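# Remove box lid and set it face-up on table

## Task

Lift the lid off the box and set it down lying flat, top side up, entirely on the table surface and clear of the box, then release it. The box must stay upright. The lid must never be loose in the air more than a few centimetres above the table, though a small hop while it still sits on the box is acceptable. The result only counts if it stays that way with the grippers off the lid.

## Robot and tools

Robot: two arms, left_arm and right_arm, each with seven joints and a parallel gripper. Two fingers close along the gripper's x axis and point along its +z axis. end_effector_position is the spot midway between the finger pads; the fingertips extend 17.5 mm past it. A pure rotation command pivots about that spot, which lies 25 mm off the last joint's axis toward the gripper's -y.

Frames: result poses use one shared scene frame. The origin is on the table top midway between the arms, +z is up, +x runs out over the table, and left_arm sits on the +y side. The names left and right do not refer to image sides. Positions are in metres, orientation is a quaternion w,x,y,z. Reported hand positions can be a little off, more so at long reach.

The 18-number row (used by execute_actions and move): every value lies in [-1, 1]. Order: left dx, dy, dz, rx, ry, rz, left gripper position, force_limit, speed, then the same nine for the right arm. Always send all 18. dx..rz are an offset, not a pose: they are expressed in that gripper's own axes and counted from the gripper's pose in the most recent result that showed it (before any such result in the scene, and for the second or later call in one reply, from where the arm is when the action begins). 1.0 equals 0.6 m of travel or 180 degrees; rx, ry, rz form a single rotation vector. Zero offsets pull the arm back to that reference pose, so they are not a way to pause. Gripper position: +1 is fully open (50 mm gap), about -0.65 is where the pads meet, -1 means close until something blocks. force_limit maps -1, 0, +1 to roughly 20, 102, 185 N per pad (actual grip can run ~17% higher). speed maps -1, 0, +1 to 20, 85, 150 mm/s of gap change. To leave a gripper unchanged, resend its current three numbers; a 0 is a real command. New force or speed only applies once the position number changes by at least 0.01; to soften a grip, open first.

execute_actions: argument actions is a list holding at most one item, or empty. Empty list: just report the state. An item with rows (1 to 15 rows) and optional steps (up to 15, default 15) runs that many control steps of 1/30 s; each row is one step, and the last row repeats if rows run out. Every row is an offset from the same reference pose, not from the prior row. An item with only steps (up to 300) is a wait counted from the last result, including the time you spent replying. Optional pictures true/false controls whether camera images come back. A rejected call sends nothing.

move: target is one 18-number row as above; speed is the path's top speed in m/s, 0.002 to 0.5 (default 0.25), with rotation capped at twice that in rad/s. Grippers travel straight lines that finish together, lasting 0.5 to 10 s; longer ones get cut off at 10 s. Paths ignore obstacles and the other arm. Finger numbers are sent at the start. The result adds a move: line giving how it ended (done, off_target, moving, held, fault) and which limits fired, plus each gripper's distance from its target. limits=paced means the commanded pose was clipped; limits=held means a safety check blocked some steps and the arm may then jump fast. Faster moves and targets set deeper past a contact hit or press harder.

wait: seconds from 0 to 10; the robot gets nothing new. zoom_image: camera (cam_high, cam_low, cam_left_wrist, cam_right_wrist) and region [x0, y0, x1, y1] in pixels, at most 504x504; each image is 896x504. finished_scene: pass the current scene number; it ends and grades the scene and cannot be reversed. Replying with no tool call also ends things.

Control details: each step, the commanded pose is clipped to within 70 mm and 16 degrees of the measured pose, then damped inverse kinematics follows it, favouring position over orientation. A far target may need several actions; after an action the arm continues only to its last clipped pose. Check the Hand target line and the reported pose. The simulation keeps running while you think.

Result lines: the state line shows each arm's pose. pose unreachable means the clearance check altered or blocked that arm's command; HELD marks steps not sent. object_status: 0 moving, 1 blocked while opening, 2 blocked while closing (a grip), 3 reached the set opening or pads met (usually nothing held). Grip with -1 and confirm 2. position_measured in counts gives an opening of about (250 - value) x 0.202 mm. With force_limit -1 the status can stay 2 after the object slips out, and grips on fixed, off-centre objects fade.

Hazards: exceeding a joint load limit (48.6 N m for the first four joints, 30.6 N m for the last three, payload included) causes a TORQUE FAULT and a 10 s stop. Holding loads heats motors: MOTOR HOT from 60 °C, OVER-TEMPERATURE FAULT at 75 °C when the arm sags. Avoid arm-to-arm contact, hard pushes, slams, dropping the lid, and knocking anything off the table. Loose objects may be nudged occasionally. Smooth, economical motion is preferred.

Each tool is called by a JSON object that holds its "op" and its "data", one argument or row to a line.

## Session

{"op": "execute_actions", "data": {
  "actions": []
}}

Scene clock: 0.00 s of 4100.00 s.
left_arm: end_effector_position=(+0.6402, +0.2709, +0.3197) position_measured=3 object_status=3 end_effector_quat_wxyz=(-0.268, +0.938, -0.127, +0.180) | right_arm: end_effector_position=(+0.3896, -0.3251, +0.1794) position_measured=3 object_status=3 end_effector_quat_wxyz=(-0.002, +0.644, +0.765, -0.001)
Joint positions: left_arm=[ 0.661  0.677  0.156  1.047 -0.764  1.403  0.479] | right_arm=[-0.056  0.435 -0.001  1.656 -0.001  1.055  1.516]
Joint velocities: left_arm=[ 0.     0.002  0.    -0.    -0.    -0.001  0.   ] | right_arm=[-0.     0.001  0.001  0.001  0.    -0.     0.   ]
Joint torques (N m, as the joint torque sensors report them, + toward a larger angle): no reading
Hand target (left_arm): +0.640, +0.271, +0.320; -0.268, +0.938, -0.127, +0.180
Hand target (right_arm): +0.390, -0.325, +0.179; -0.002, +0.644, +0.765, -0.001

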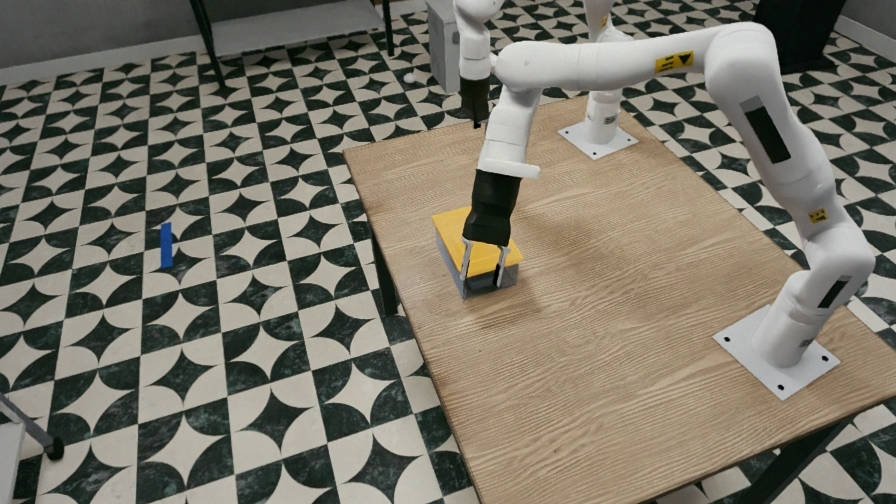

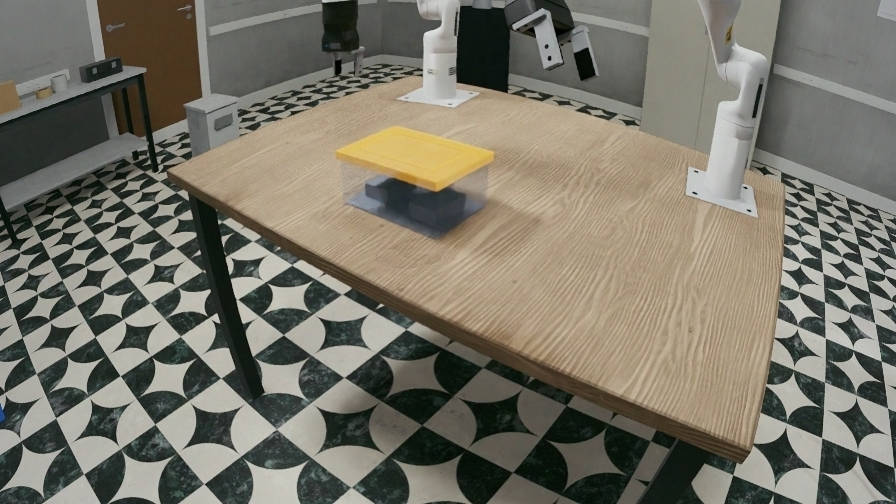

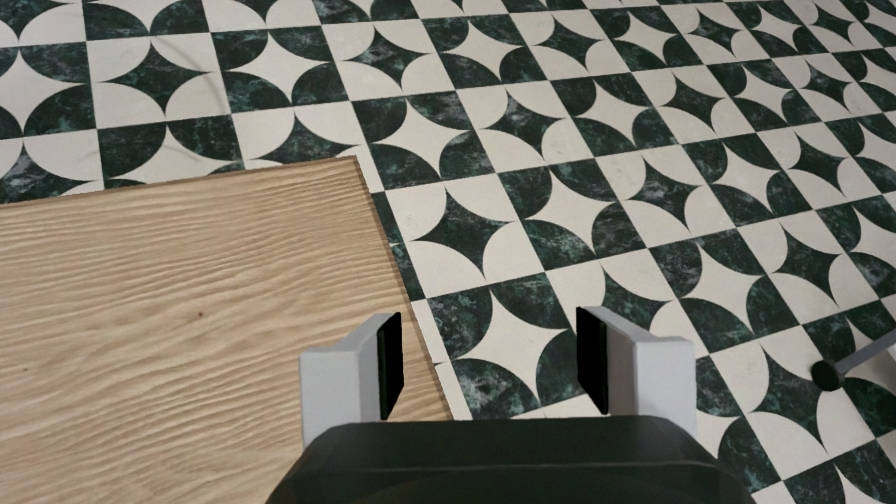

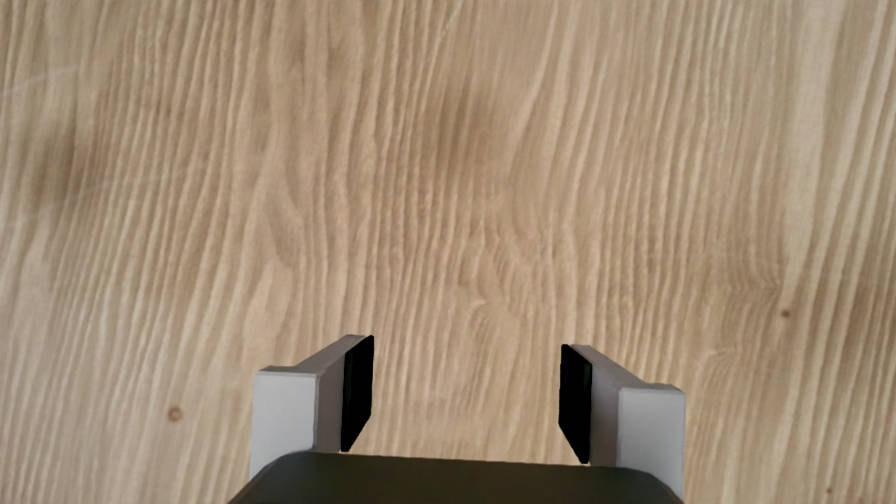

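{"op": "zoom_image", "data": {
  "camera": "cam_low",
  "region": [310, 100, 520, 250]
}}

{"op": "zoom_image", "data": {
  "camera": "cam_high",
  "region": [400, 180, 560, 320]
}}

Region (310, 100, 520, 250) of cam_low's 896x504 image, scaled by 2.400, with more detail than that image has; it fills the top 360 rows of this view, and the rest is white.

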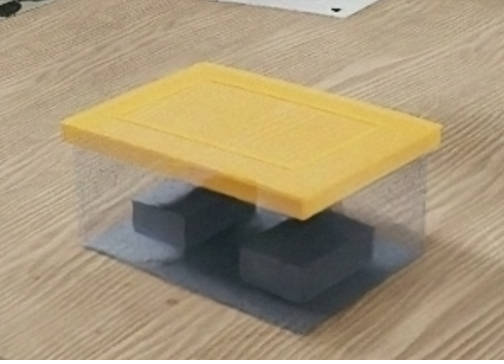

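Region (400, 180, 560, 320) of cam_high's 896x504 image, scaled by 3.150, with more detail than that image has; it fills the top 441 rows of this view, and the rest is white.

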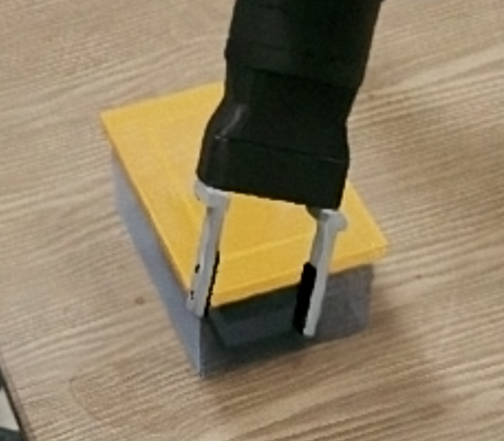

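{"op": "move", "data": {
  "target": [0.02,0.383,-0.281,-0.174,-0.117,-0.082,1,0,0,0,0,0,0,0,0,1,0,0],
  "speed": 0.4
}}

Scene clock: 5.73 s of 4100.00 s.
left_arm: end_effector_position=(+0.5495, +0.0010, +0.3304) position_measured=3 object_status=3 end_effector_quat_wxyz=(+0.052, +0.997, -0.005, +0.063) | right_arm: end_effector_position=(+0.3896, -0.3251, +0.1794) position_measured=3 object_status=3 end_effector_quat_wxyz=(-0.002, +0.644, +0.765, -0.001)
Joint positions: left_arm=[ 0.842  1.027  0.389  0.038 -0.382  1.915  0.689] | right_arm=[-0.056  0.435 -0.001  1.656 -0.001  1.055  1.516]
Joint velocities: left_arm=[-0.     0.005  0.005 -0.001 -0.005  0.     0.001] | right_arm=[-0.001  0.     0.     0.    -0.    -0.     0.   ]
Joint torques (N m, as the joint torque sensors report them, + toward a larger angle): left_arm=[ -0.18 -25.48   1.19  -8.45  -0.37  -0.78  -0.46] | right_arm=[  0.05 -17.56   0.11  -8.6    0.02   0.09   0.08]
Hand target (left_arm): +0.550, +0.001, +0.330; +0.052, +0.997, -0.005, +0.063
Hand target (right_arm): +0.390, -0.325, +0.179; -0.002, +0.644, +0.765, -0.001
Off the commanded pose (left_arm): 0.001 m, 10 deg.
Off the commanded pose (right_arm): 0.000 m, 0 deg.
elbow stopped short (left arm): the move would have taken joint 4 (elbow) straighter than the controller allows; a more bent joint 4 avoids this.
After step 90, 1.23 s passed at rest.
move: off_target (left_arm)

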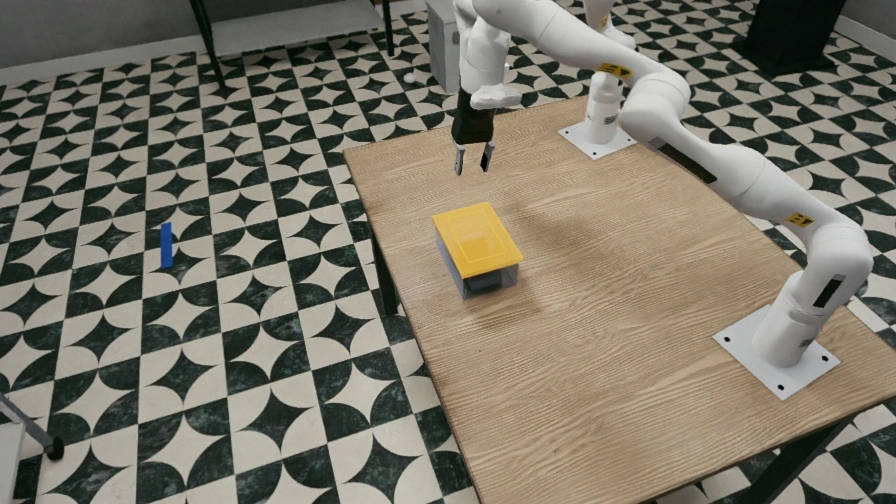

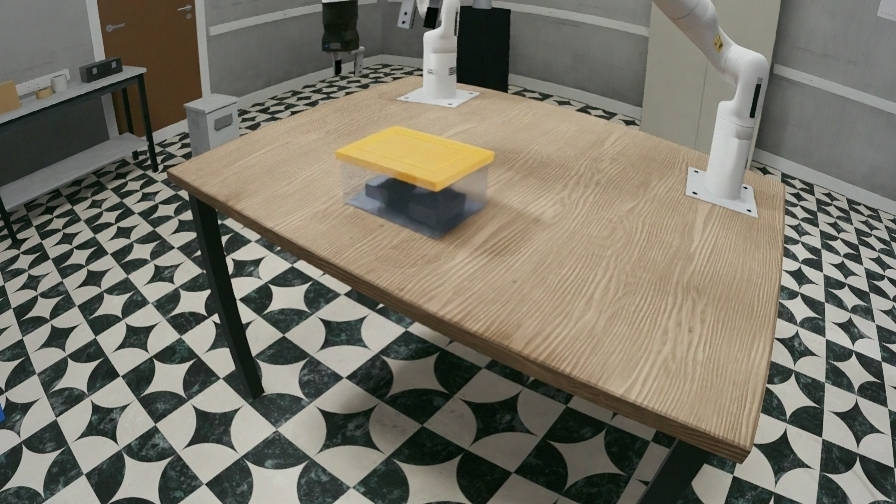

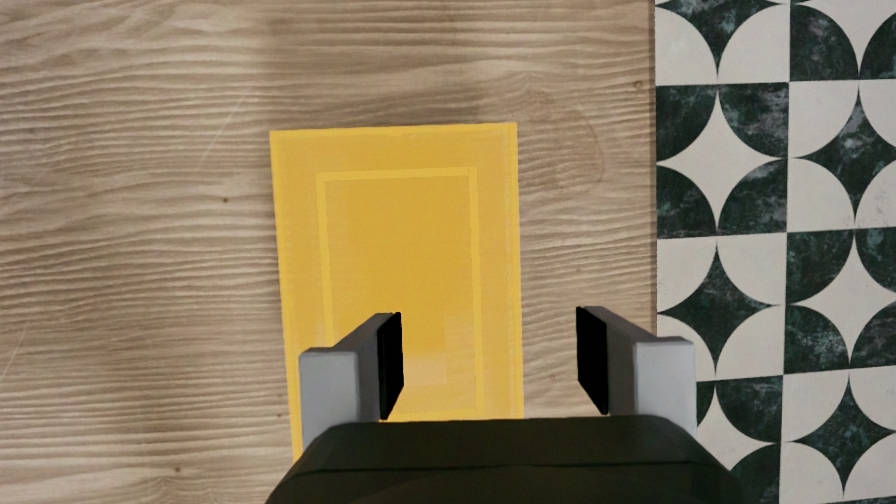

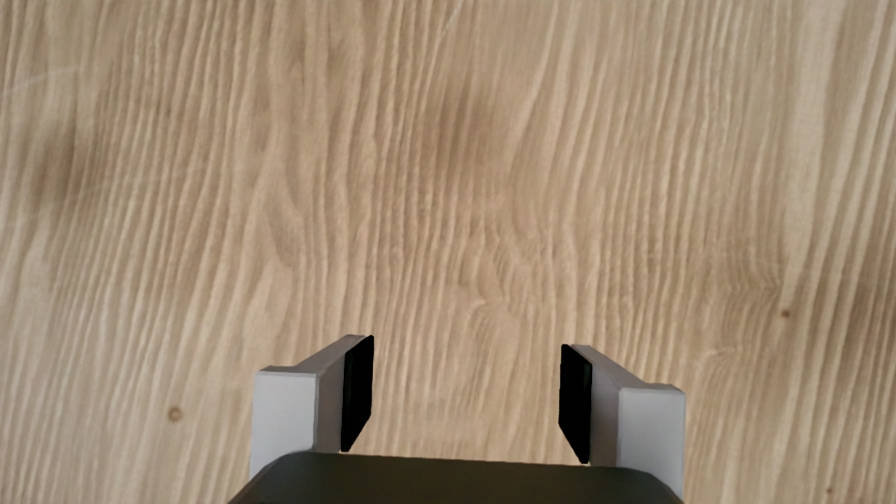

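{"op": "move", "data": {
  "target": [-0.056,-0.243,0.255,-0.105,-0.039,-0.023,1,0,0,0.178,0.293,0.033,-0.114,0.099,-0.447,1,0,0],
  "speed": 0.4
}}

{"op": "move", "data": {
  "target": [0,-0.049,0.106,0,0,0,1,0,0,0,-0.049,0.106,0,0,0,1,0,0],
  "speed": 0.15
}}

{"op": "zoom_image", "data": {
  "camera": "cam_low",
  "region": [280, 60, 580, 260]
}}

Scene clock: 14.33 s of 4100.00 s.
left_arm: end_effector_position=(+0.5371, +0.1292, +0.1592) position_measured=3 object_status=3 end_effector_quat_wxyz=(+0.216, +0.976, +0.015, -0.002) | right_arm: end_effector_position=(+0.5447, -0.1901, +0.1599) position_measured=3 object_status=3 end_effector_quat_wxyz=(-0.005, -0.014, +0.976, +0.216)
Joint positions: left_arm=[ 0.118  0.733  0.632  1.421 -0.015  0.901  0.458] | right_arm=[ 0.214  0.811 -0.502  1.17  -0.072  1.11   2.903]
Joint velocities: left_arm=[-0.006  0.    -0.005  0.001  0.001 -0.    -0.003] | right_arm=[ 0.002  0.013  0.003 -0.003 -0.001  0.002  0.001]
Joint torques (N m, as the joint torque sensors report them, + toward a larger angle): left_arm=[ -0.34 -19.91   5.12  -8.46   0.79  -0.8   -0.5 ] | right_arm=[  0.16 -23.27  -3.37  -9.21  -1.92  -0.27   0.01]
Hand target (left_arm): +0.537, +0.130, +0.159; +0.216, +0.976, +0.016, -0.002
Hand target (right_arm): +0.545, -0.190, +0.159; -0.005, -0.013, +0.976, +0.216
Off the commanded pose (left_arm): 0.002 m, 0 deg.
Off the commanded pose (right_arm): 0.001 m, 0 deg.
After step 90, 3.33 s passed at rest.
move: done

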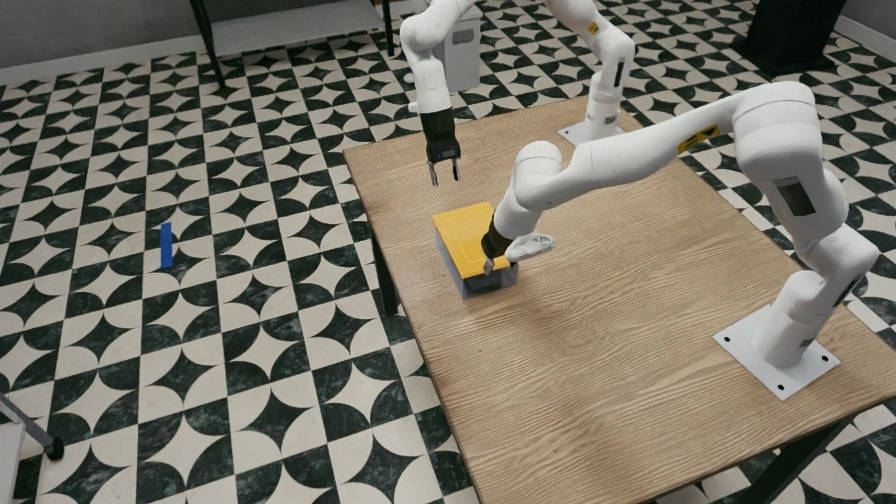

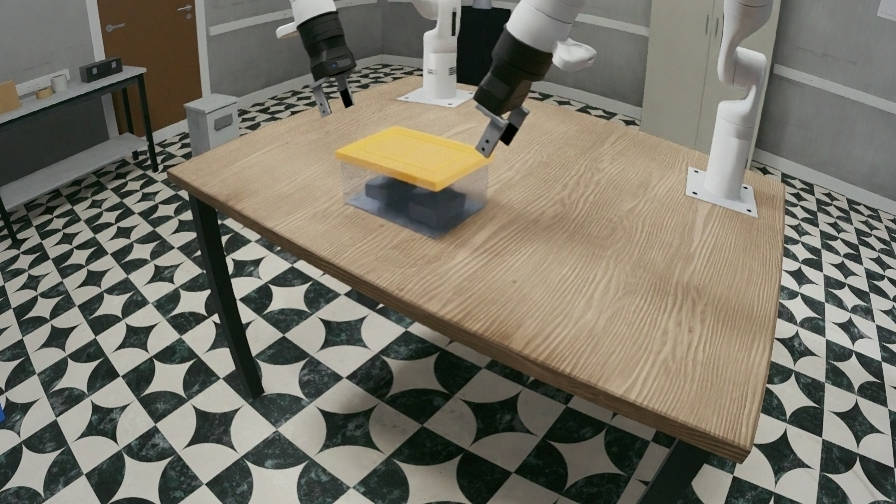

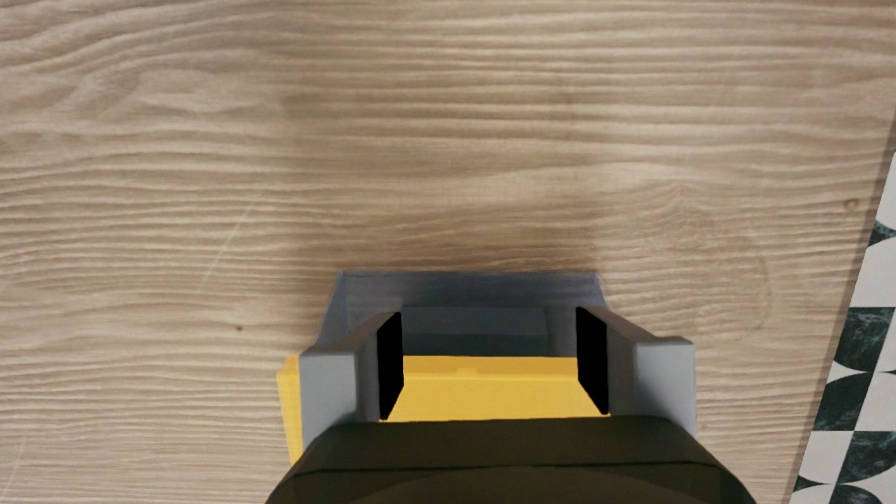

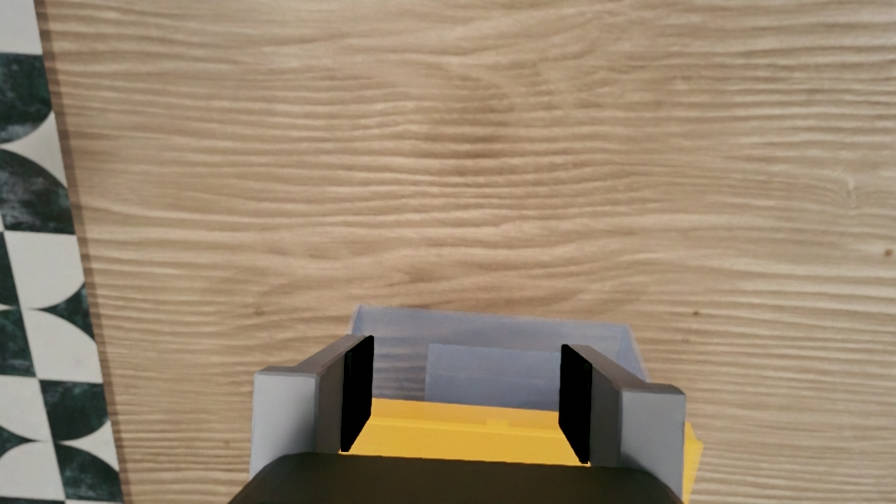

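Scene clock: 15.10 s of 4100.00 s.
left_arm: end_effector_position=(+0.5366, +0.1288, +0.0895) position_measured=3 object_status=3 end_effector_quat_wxyz=(+0.216, +0.976, +0.015, -0.001) | right_arm: end_effector_position=(+0.5446, -0.1899, +0.0900) position_measured=3 object_status=3 end_effector_quat_wxyz=(-0.005, -0.014, +0.976, +0.216)
Joint positions: left_arm=[ 0.129  0.826  0.603  1.502 -0.04   0.738  0.429] | right_arm=[ 0.219  0.892 -0.494  1.255 -0.057  0.956  2.942]
Joint velocities: left_arm=[0.004 0.004 0.001 0.    0.001 0.001 0.   ] | right_arm=[-0.     0.002 -0.    -0.001 -0.001 -0.     0.001]
Joint torques (N m, as the joint torque sensors report them, + toward a larger angle): left_arm=[  0.27 -19.97   5.14  -7.5    0.72  -0.75  -0.43] | right_arm=[  0.26 -23.68  -4.13  -8.28  -1.41  -0.21  -0.15]
Hand target (left_arm): +0.536, +0.129, +0.089; +0.216, +0.976, +0.015, -0.002
Hand target (right_arm): +0.545, -0.190, +0.090; -0.005, -0.013, +0.976, +0.216
Off the commanded pose (left_arm): 0.000 m, 0 deg.
Off the commanded pose (right_arm): 0.000 m, 0 deg.
move: done

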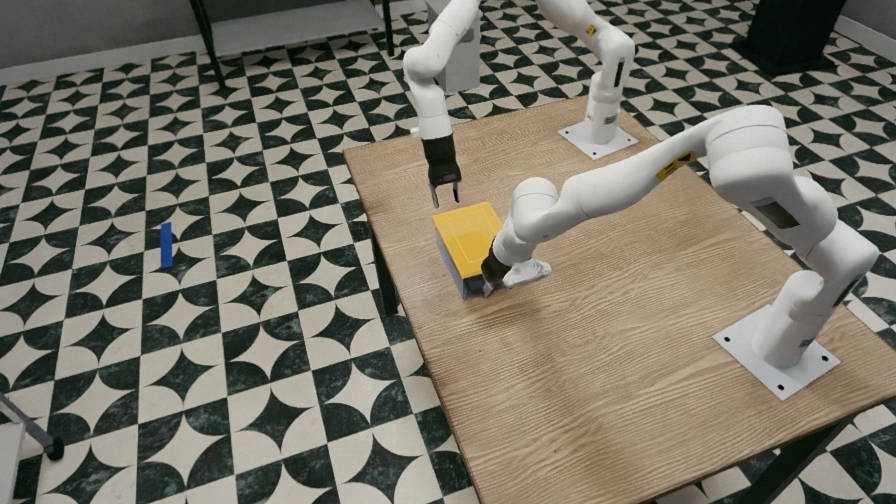

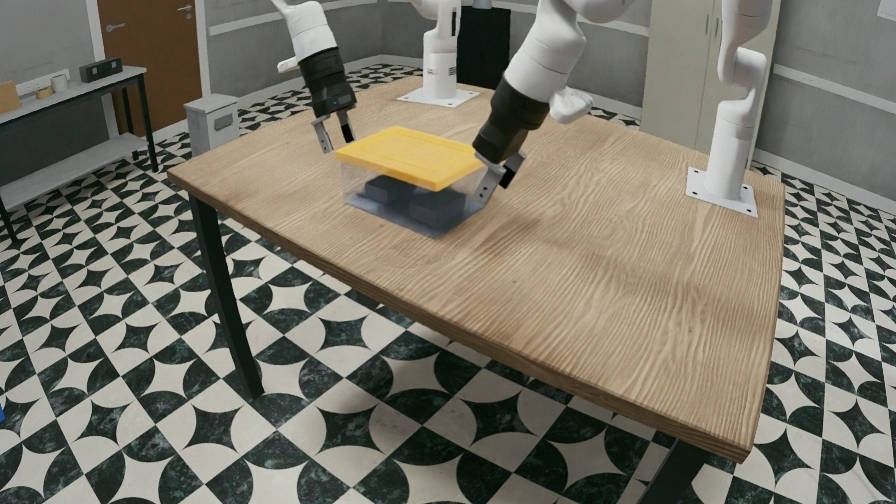

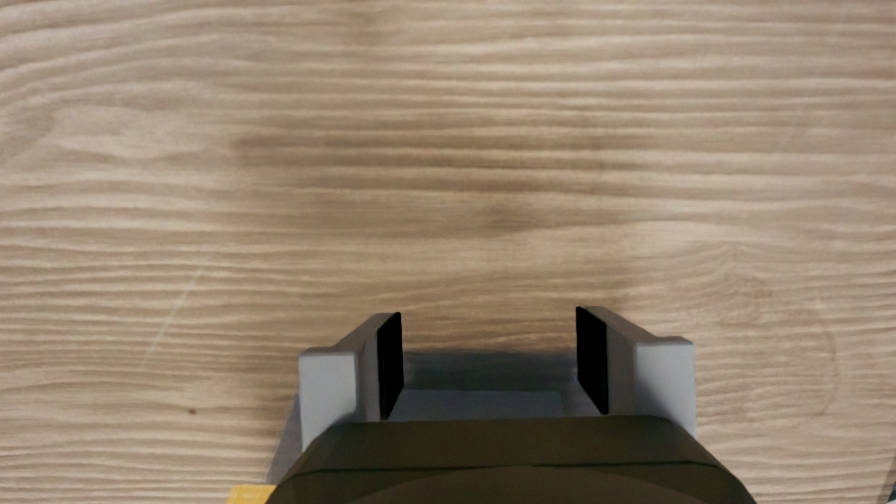

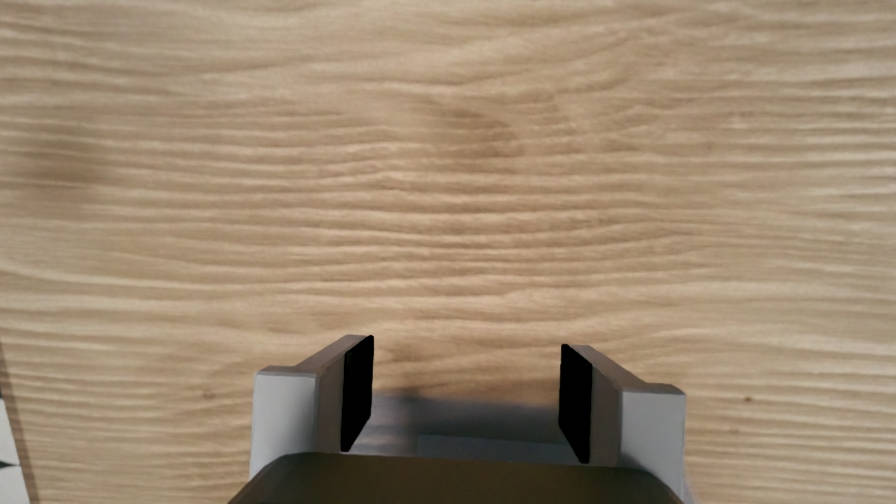

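Region (280, 60, 580, 260) of cam_low's 896x504 image, scaled by 1.680, with more detail than that image has.

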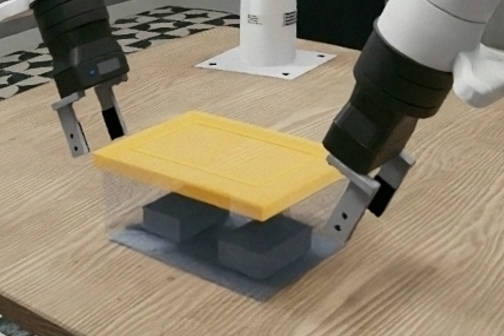

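{"op": "move", "data": {
  "target": [-0.006,0.054,0.025,0,0,0,1,0,0,0.015,0.074,0.034,0,0,0,1,0,0],
  "speed": 0.05
}}

{"op": "zoom_image", "data": {
  "camera": "cam_low",
  "region": [300, 90, 540, 250]
}}

Scene clock: 18.23 s of 4100.00 s.
left_arm: end_effector_position=(+0.5343, +0.0932, +0.0898) position_measured=3 object_status=3 end_effector_quat_wxyz=(+0.216, +0.976, +0.015, -0.001) | right_arm: end_effector_position=(+0.5350, -0.1434, +0.0899) position_measured=3 object_status=3 end_effector_quat_wxyz=(-0.004, -0.012, +0.976, +0.215)
Joint positions: left_arm=[ 0.212  0.841  0.583  1.456 -0.044  0.739  0.487] | right_arm=[ 0.132  0.889 -0.484  1.258 -0.055  0.92   2.865]
Joint velocities: left_arm=[ 0.002  0.     0.    -0.001 -0.001  0.002  0.003] | right_arm=[-0.001 -0.001 -0.003 -0.001  0.004  0.    -0.003]
Joint torques (N m, as the joint torque sensors report them, + toward a larger angle): left_arm=[ -0.34 -20.98   5.24  -7.8    0.47  -0.86  -0.37] | right_arm=[ -1.5  -24.07  -5.88  -8.3   -1.62  -0.16   0.1 ]
Hand target (left_arm): +0.534, +0.093, +0.090; +0.217, +0.976, +0.015, -0.001
Hand target (right_arm): +0.534, -0.141, +0.090; -0.005, -0.014, +0.976, +0.216
Off the commanded pose (left_arm): 0.000 m, 0 deg.
Off the commanded pose (right_arm): 0.002 m, 0 deg.
move: done

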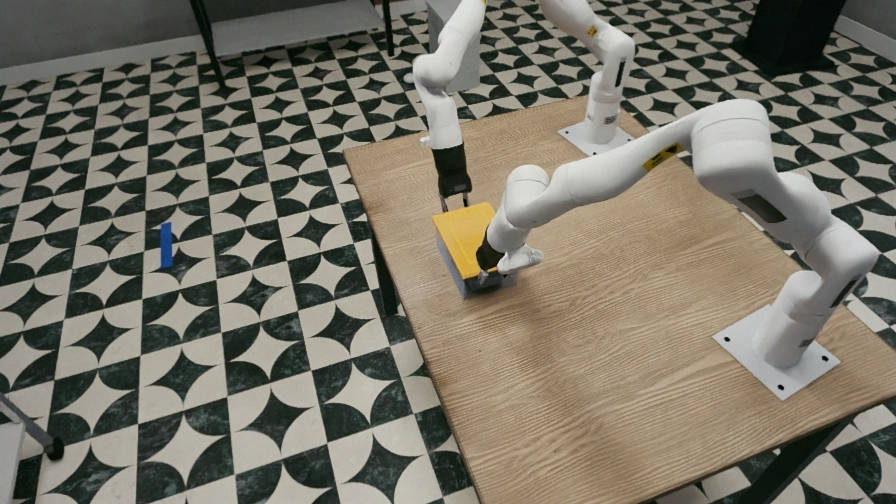

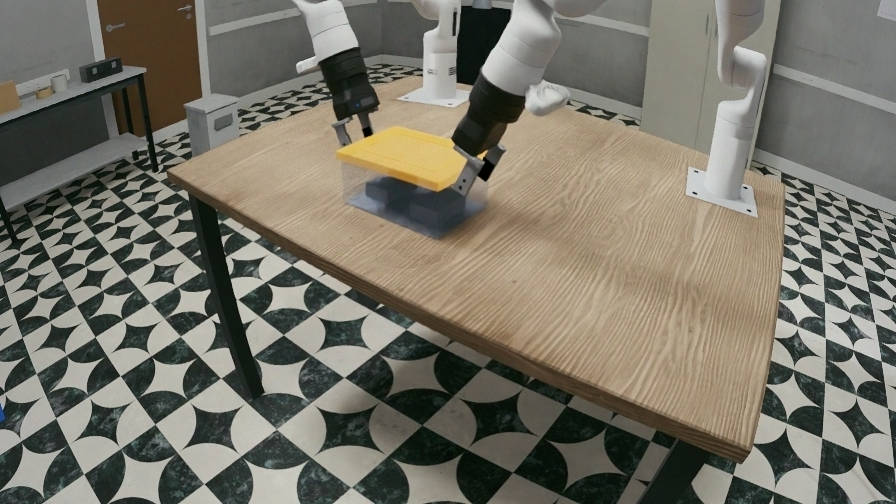

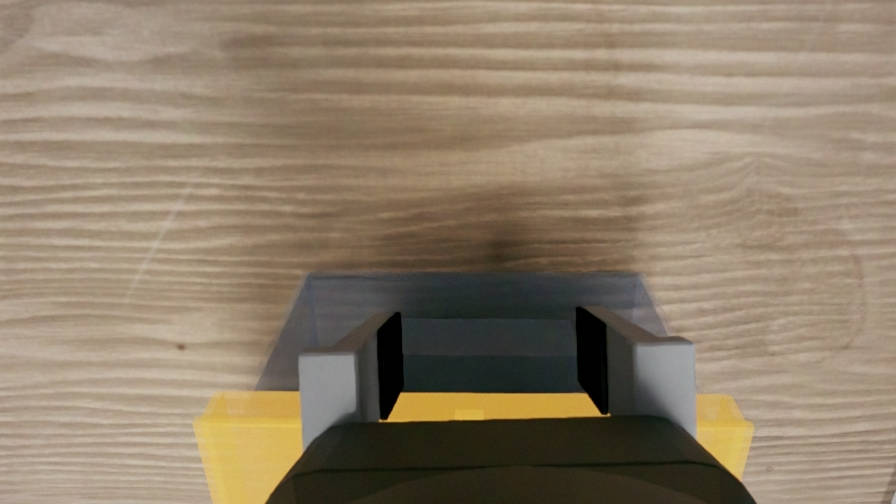

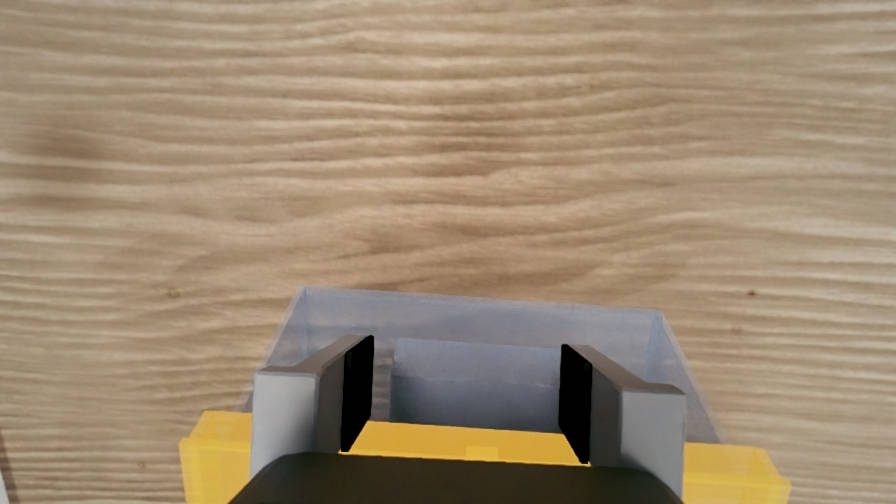

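Region (300, 90, 540, 250) of cam_low's 896x504 image, scaled by 2.100, with more detail than that image has.

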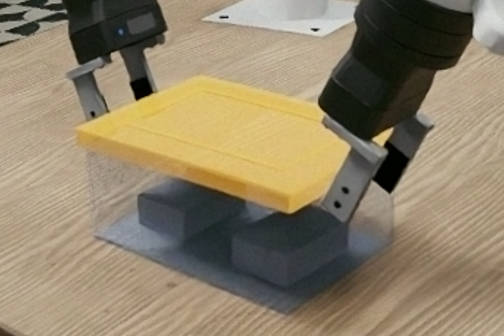

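{"op": "move", "data": {
  "target": [0,-0.002,0.0045,0,0,0,1,0,0,0,-0.002,0.0045,0,0,0.011,1,0,0],
  "speed": 0.03
}}

{"op": "move", "data": {
  "target": [0,0.009,0.004,0,0,0,1,0,0,0,0.008,0.0035,0,0,0,1,0,0],
  "speed": 0.02
}}

{"op": "zoom_image", "data": {
  "camera": "cam_low",
  "region": [300, 90, 540, 250]
}}

Scene clock: 20.20 s of 4100.00 s.
left_arm: end_effector_position=(+0.5343, +0.0931, +0.0869) position_measured=3 object_status=3 end_effector_quat_wxyz=(+0.217, +0.976, +0.015, -0.001) | right_arm: end_effector_position=(+0.5350, -0.1434, +0.0869) position_measured=3 object_status=3 end_effector_quat_wxyz=(-0.008, +0.005, +0.977, +0.215)
Joint positions: left_arm=[ 0.212  0.846  0.582  1.458 -0.046  0.733  0.486] | right_arm=[ 0.127  0.893 -0.475  1.257 -0.063  0.917  2.838]
Joint velocities: left_arm=[ 0.     0.001  0.     0.     0.     0.    -0.001] | right_arm=[-0.001 -0.    -0.001  0.    -0.     0.     0.   ]
Joint torques (N m, as the joint torque sensors report them, + toward a larger angle): left_arm=[ -0.3  -21.12   5.35  -7.67   0.75  -0.92  -0.34] | right_arm=[  0.18 -24.    -4.22  -8.65  -1.19  -0.23  -0.3 ]
Hand target (left_arm): +0.534, +0.093, +0.087; +0.217, +0.976, +0.015, -0.001
Hand target (right_arm): +0.535, -0.143, +0.087; -0.008, +0.004, +0.977, +0.215
Off the commanded pose (left_arm): 0.000 m, 0 deg.
Off the commanded pose (right_arm): 0.000 m, 0 deg.
move: done

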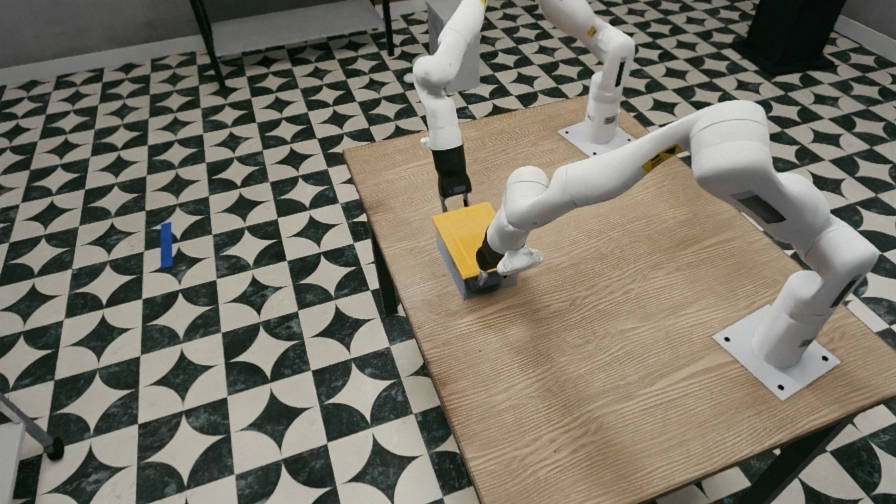

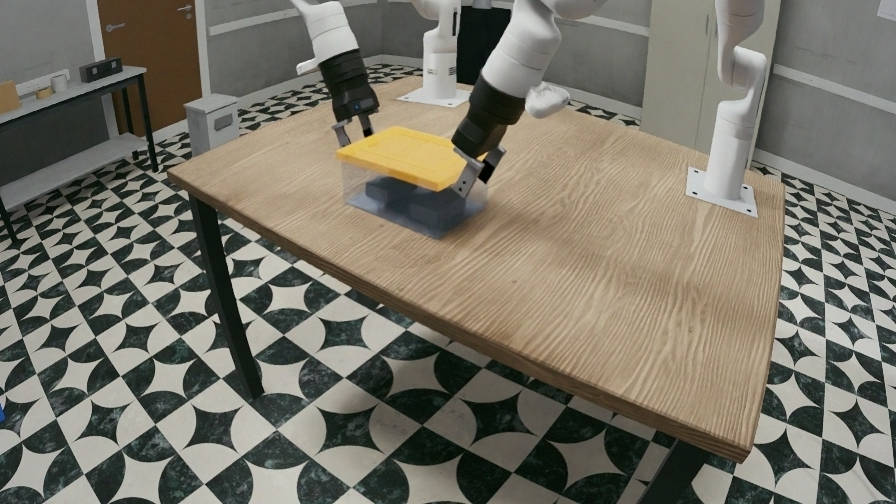

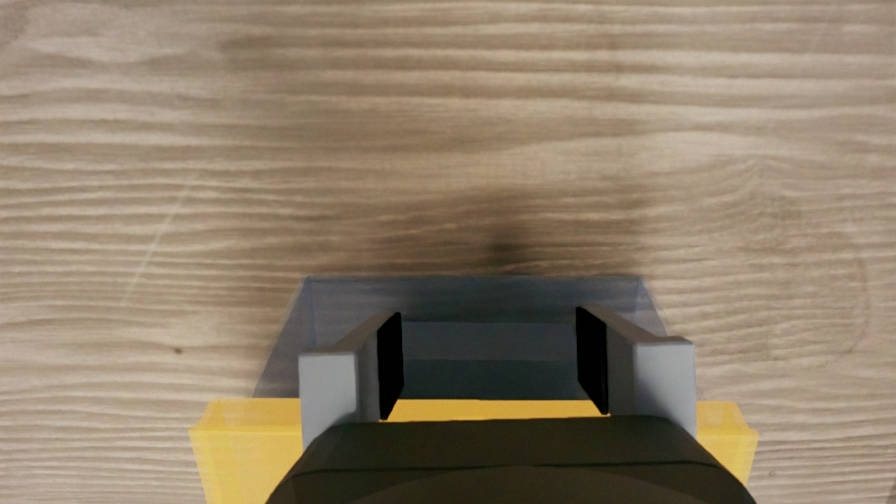

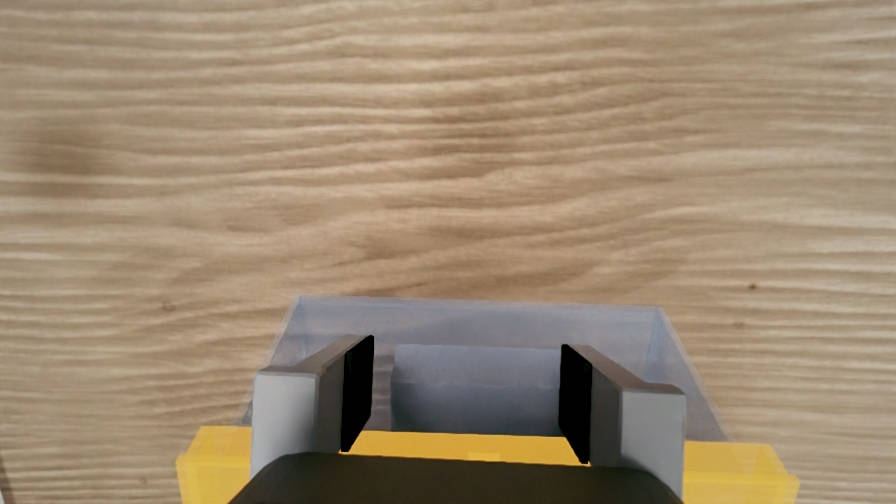

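Scene clock: 20.90 s of 4100.00 s.
left_arm: end_effector_position=(+0.5354, +0.0905, +0.0859) position_measured=3 object_status=3 end_effector_quat_wxyz=(+0.215, +0.977, +0.017, -0.001) | right_arm: end_effector_position=(+0.5357, -0.1415, +0.0862) position_measured=3 object_status=3 end_effector_quat_wxyz=(-0.008, +0.006, +0.977, +0.213)
Joint positions: left_arm=[ 0.223  0.85   0.576  1.448 -0.049  0.737  0.496] | right_arm=[ 0.12   0.895 -0.472  1.252 -0.059  0.918  2.829]
Joint velocities: left_arm=[-0.002  0.001  0.002 -0.    -0.002  0.002  0.001] | right_arm=[ 0.001  0.002 -0.004 -0.001  0.004  0.    -0.001]
Joint torques (N m, as the joint torque sensors report them, + toward a larger angle): left_arm=[  1.72 -21.23   7.26  -8.18   1.55  -1.52  -0.29] | right_arm=[ -1.9  -24.05  -5.81  -9.01  -2.4   -0.42  -0.34]
Hand target (left_arm): +0.534, +0.087, +0.087; +0.217, +0.976, +0.015, -0.001
Hand target (right_arm): +0.535, -0.138, +0.087; -0.008, +0.005, +0.977, +0.215
Off the commanded pose (left_arm): 0.004 m, 0 deg.
Off the commanded pose (right_arm): 0.004 m, 0 deg.
move: off_target (left_arm, right_arm)

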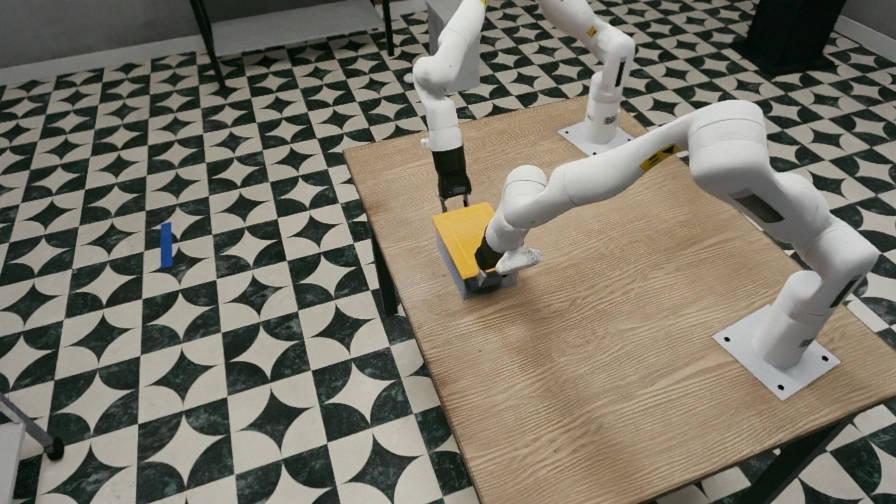

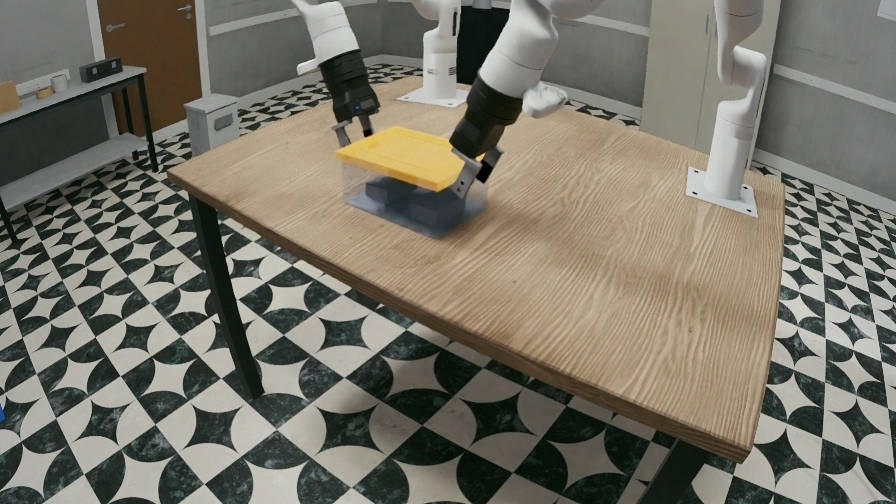

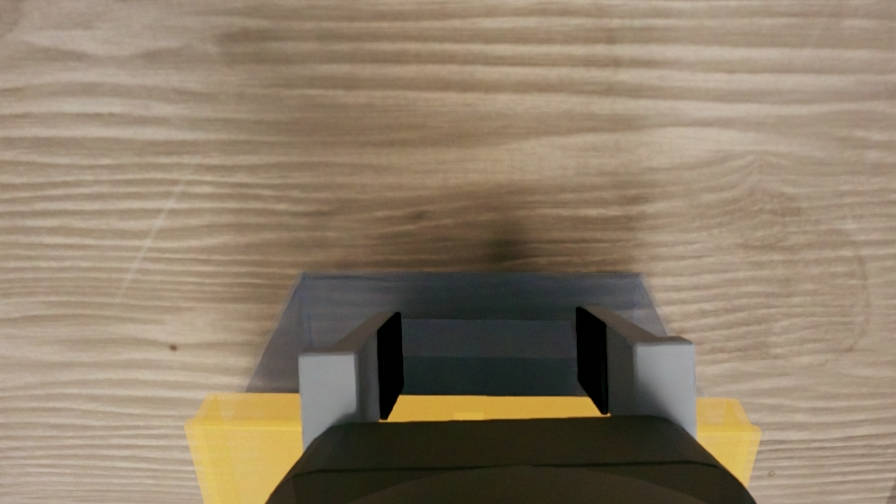

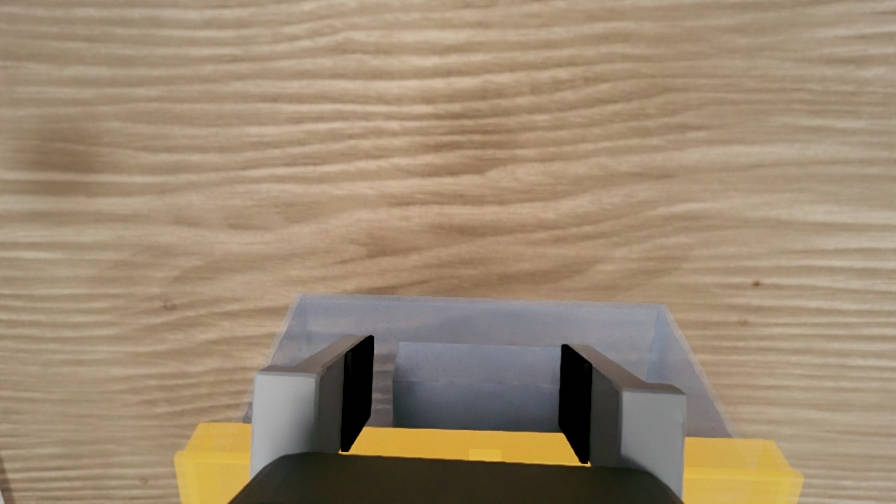

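Region (300, 90, 540, 250) of cam_low's 896x504 image, scaled by 2.100, with more detail than that image has.

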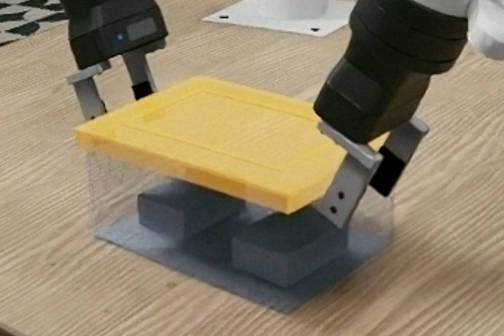

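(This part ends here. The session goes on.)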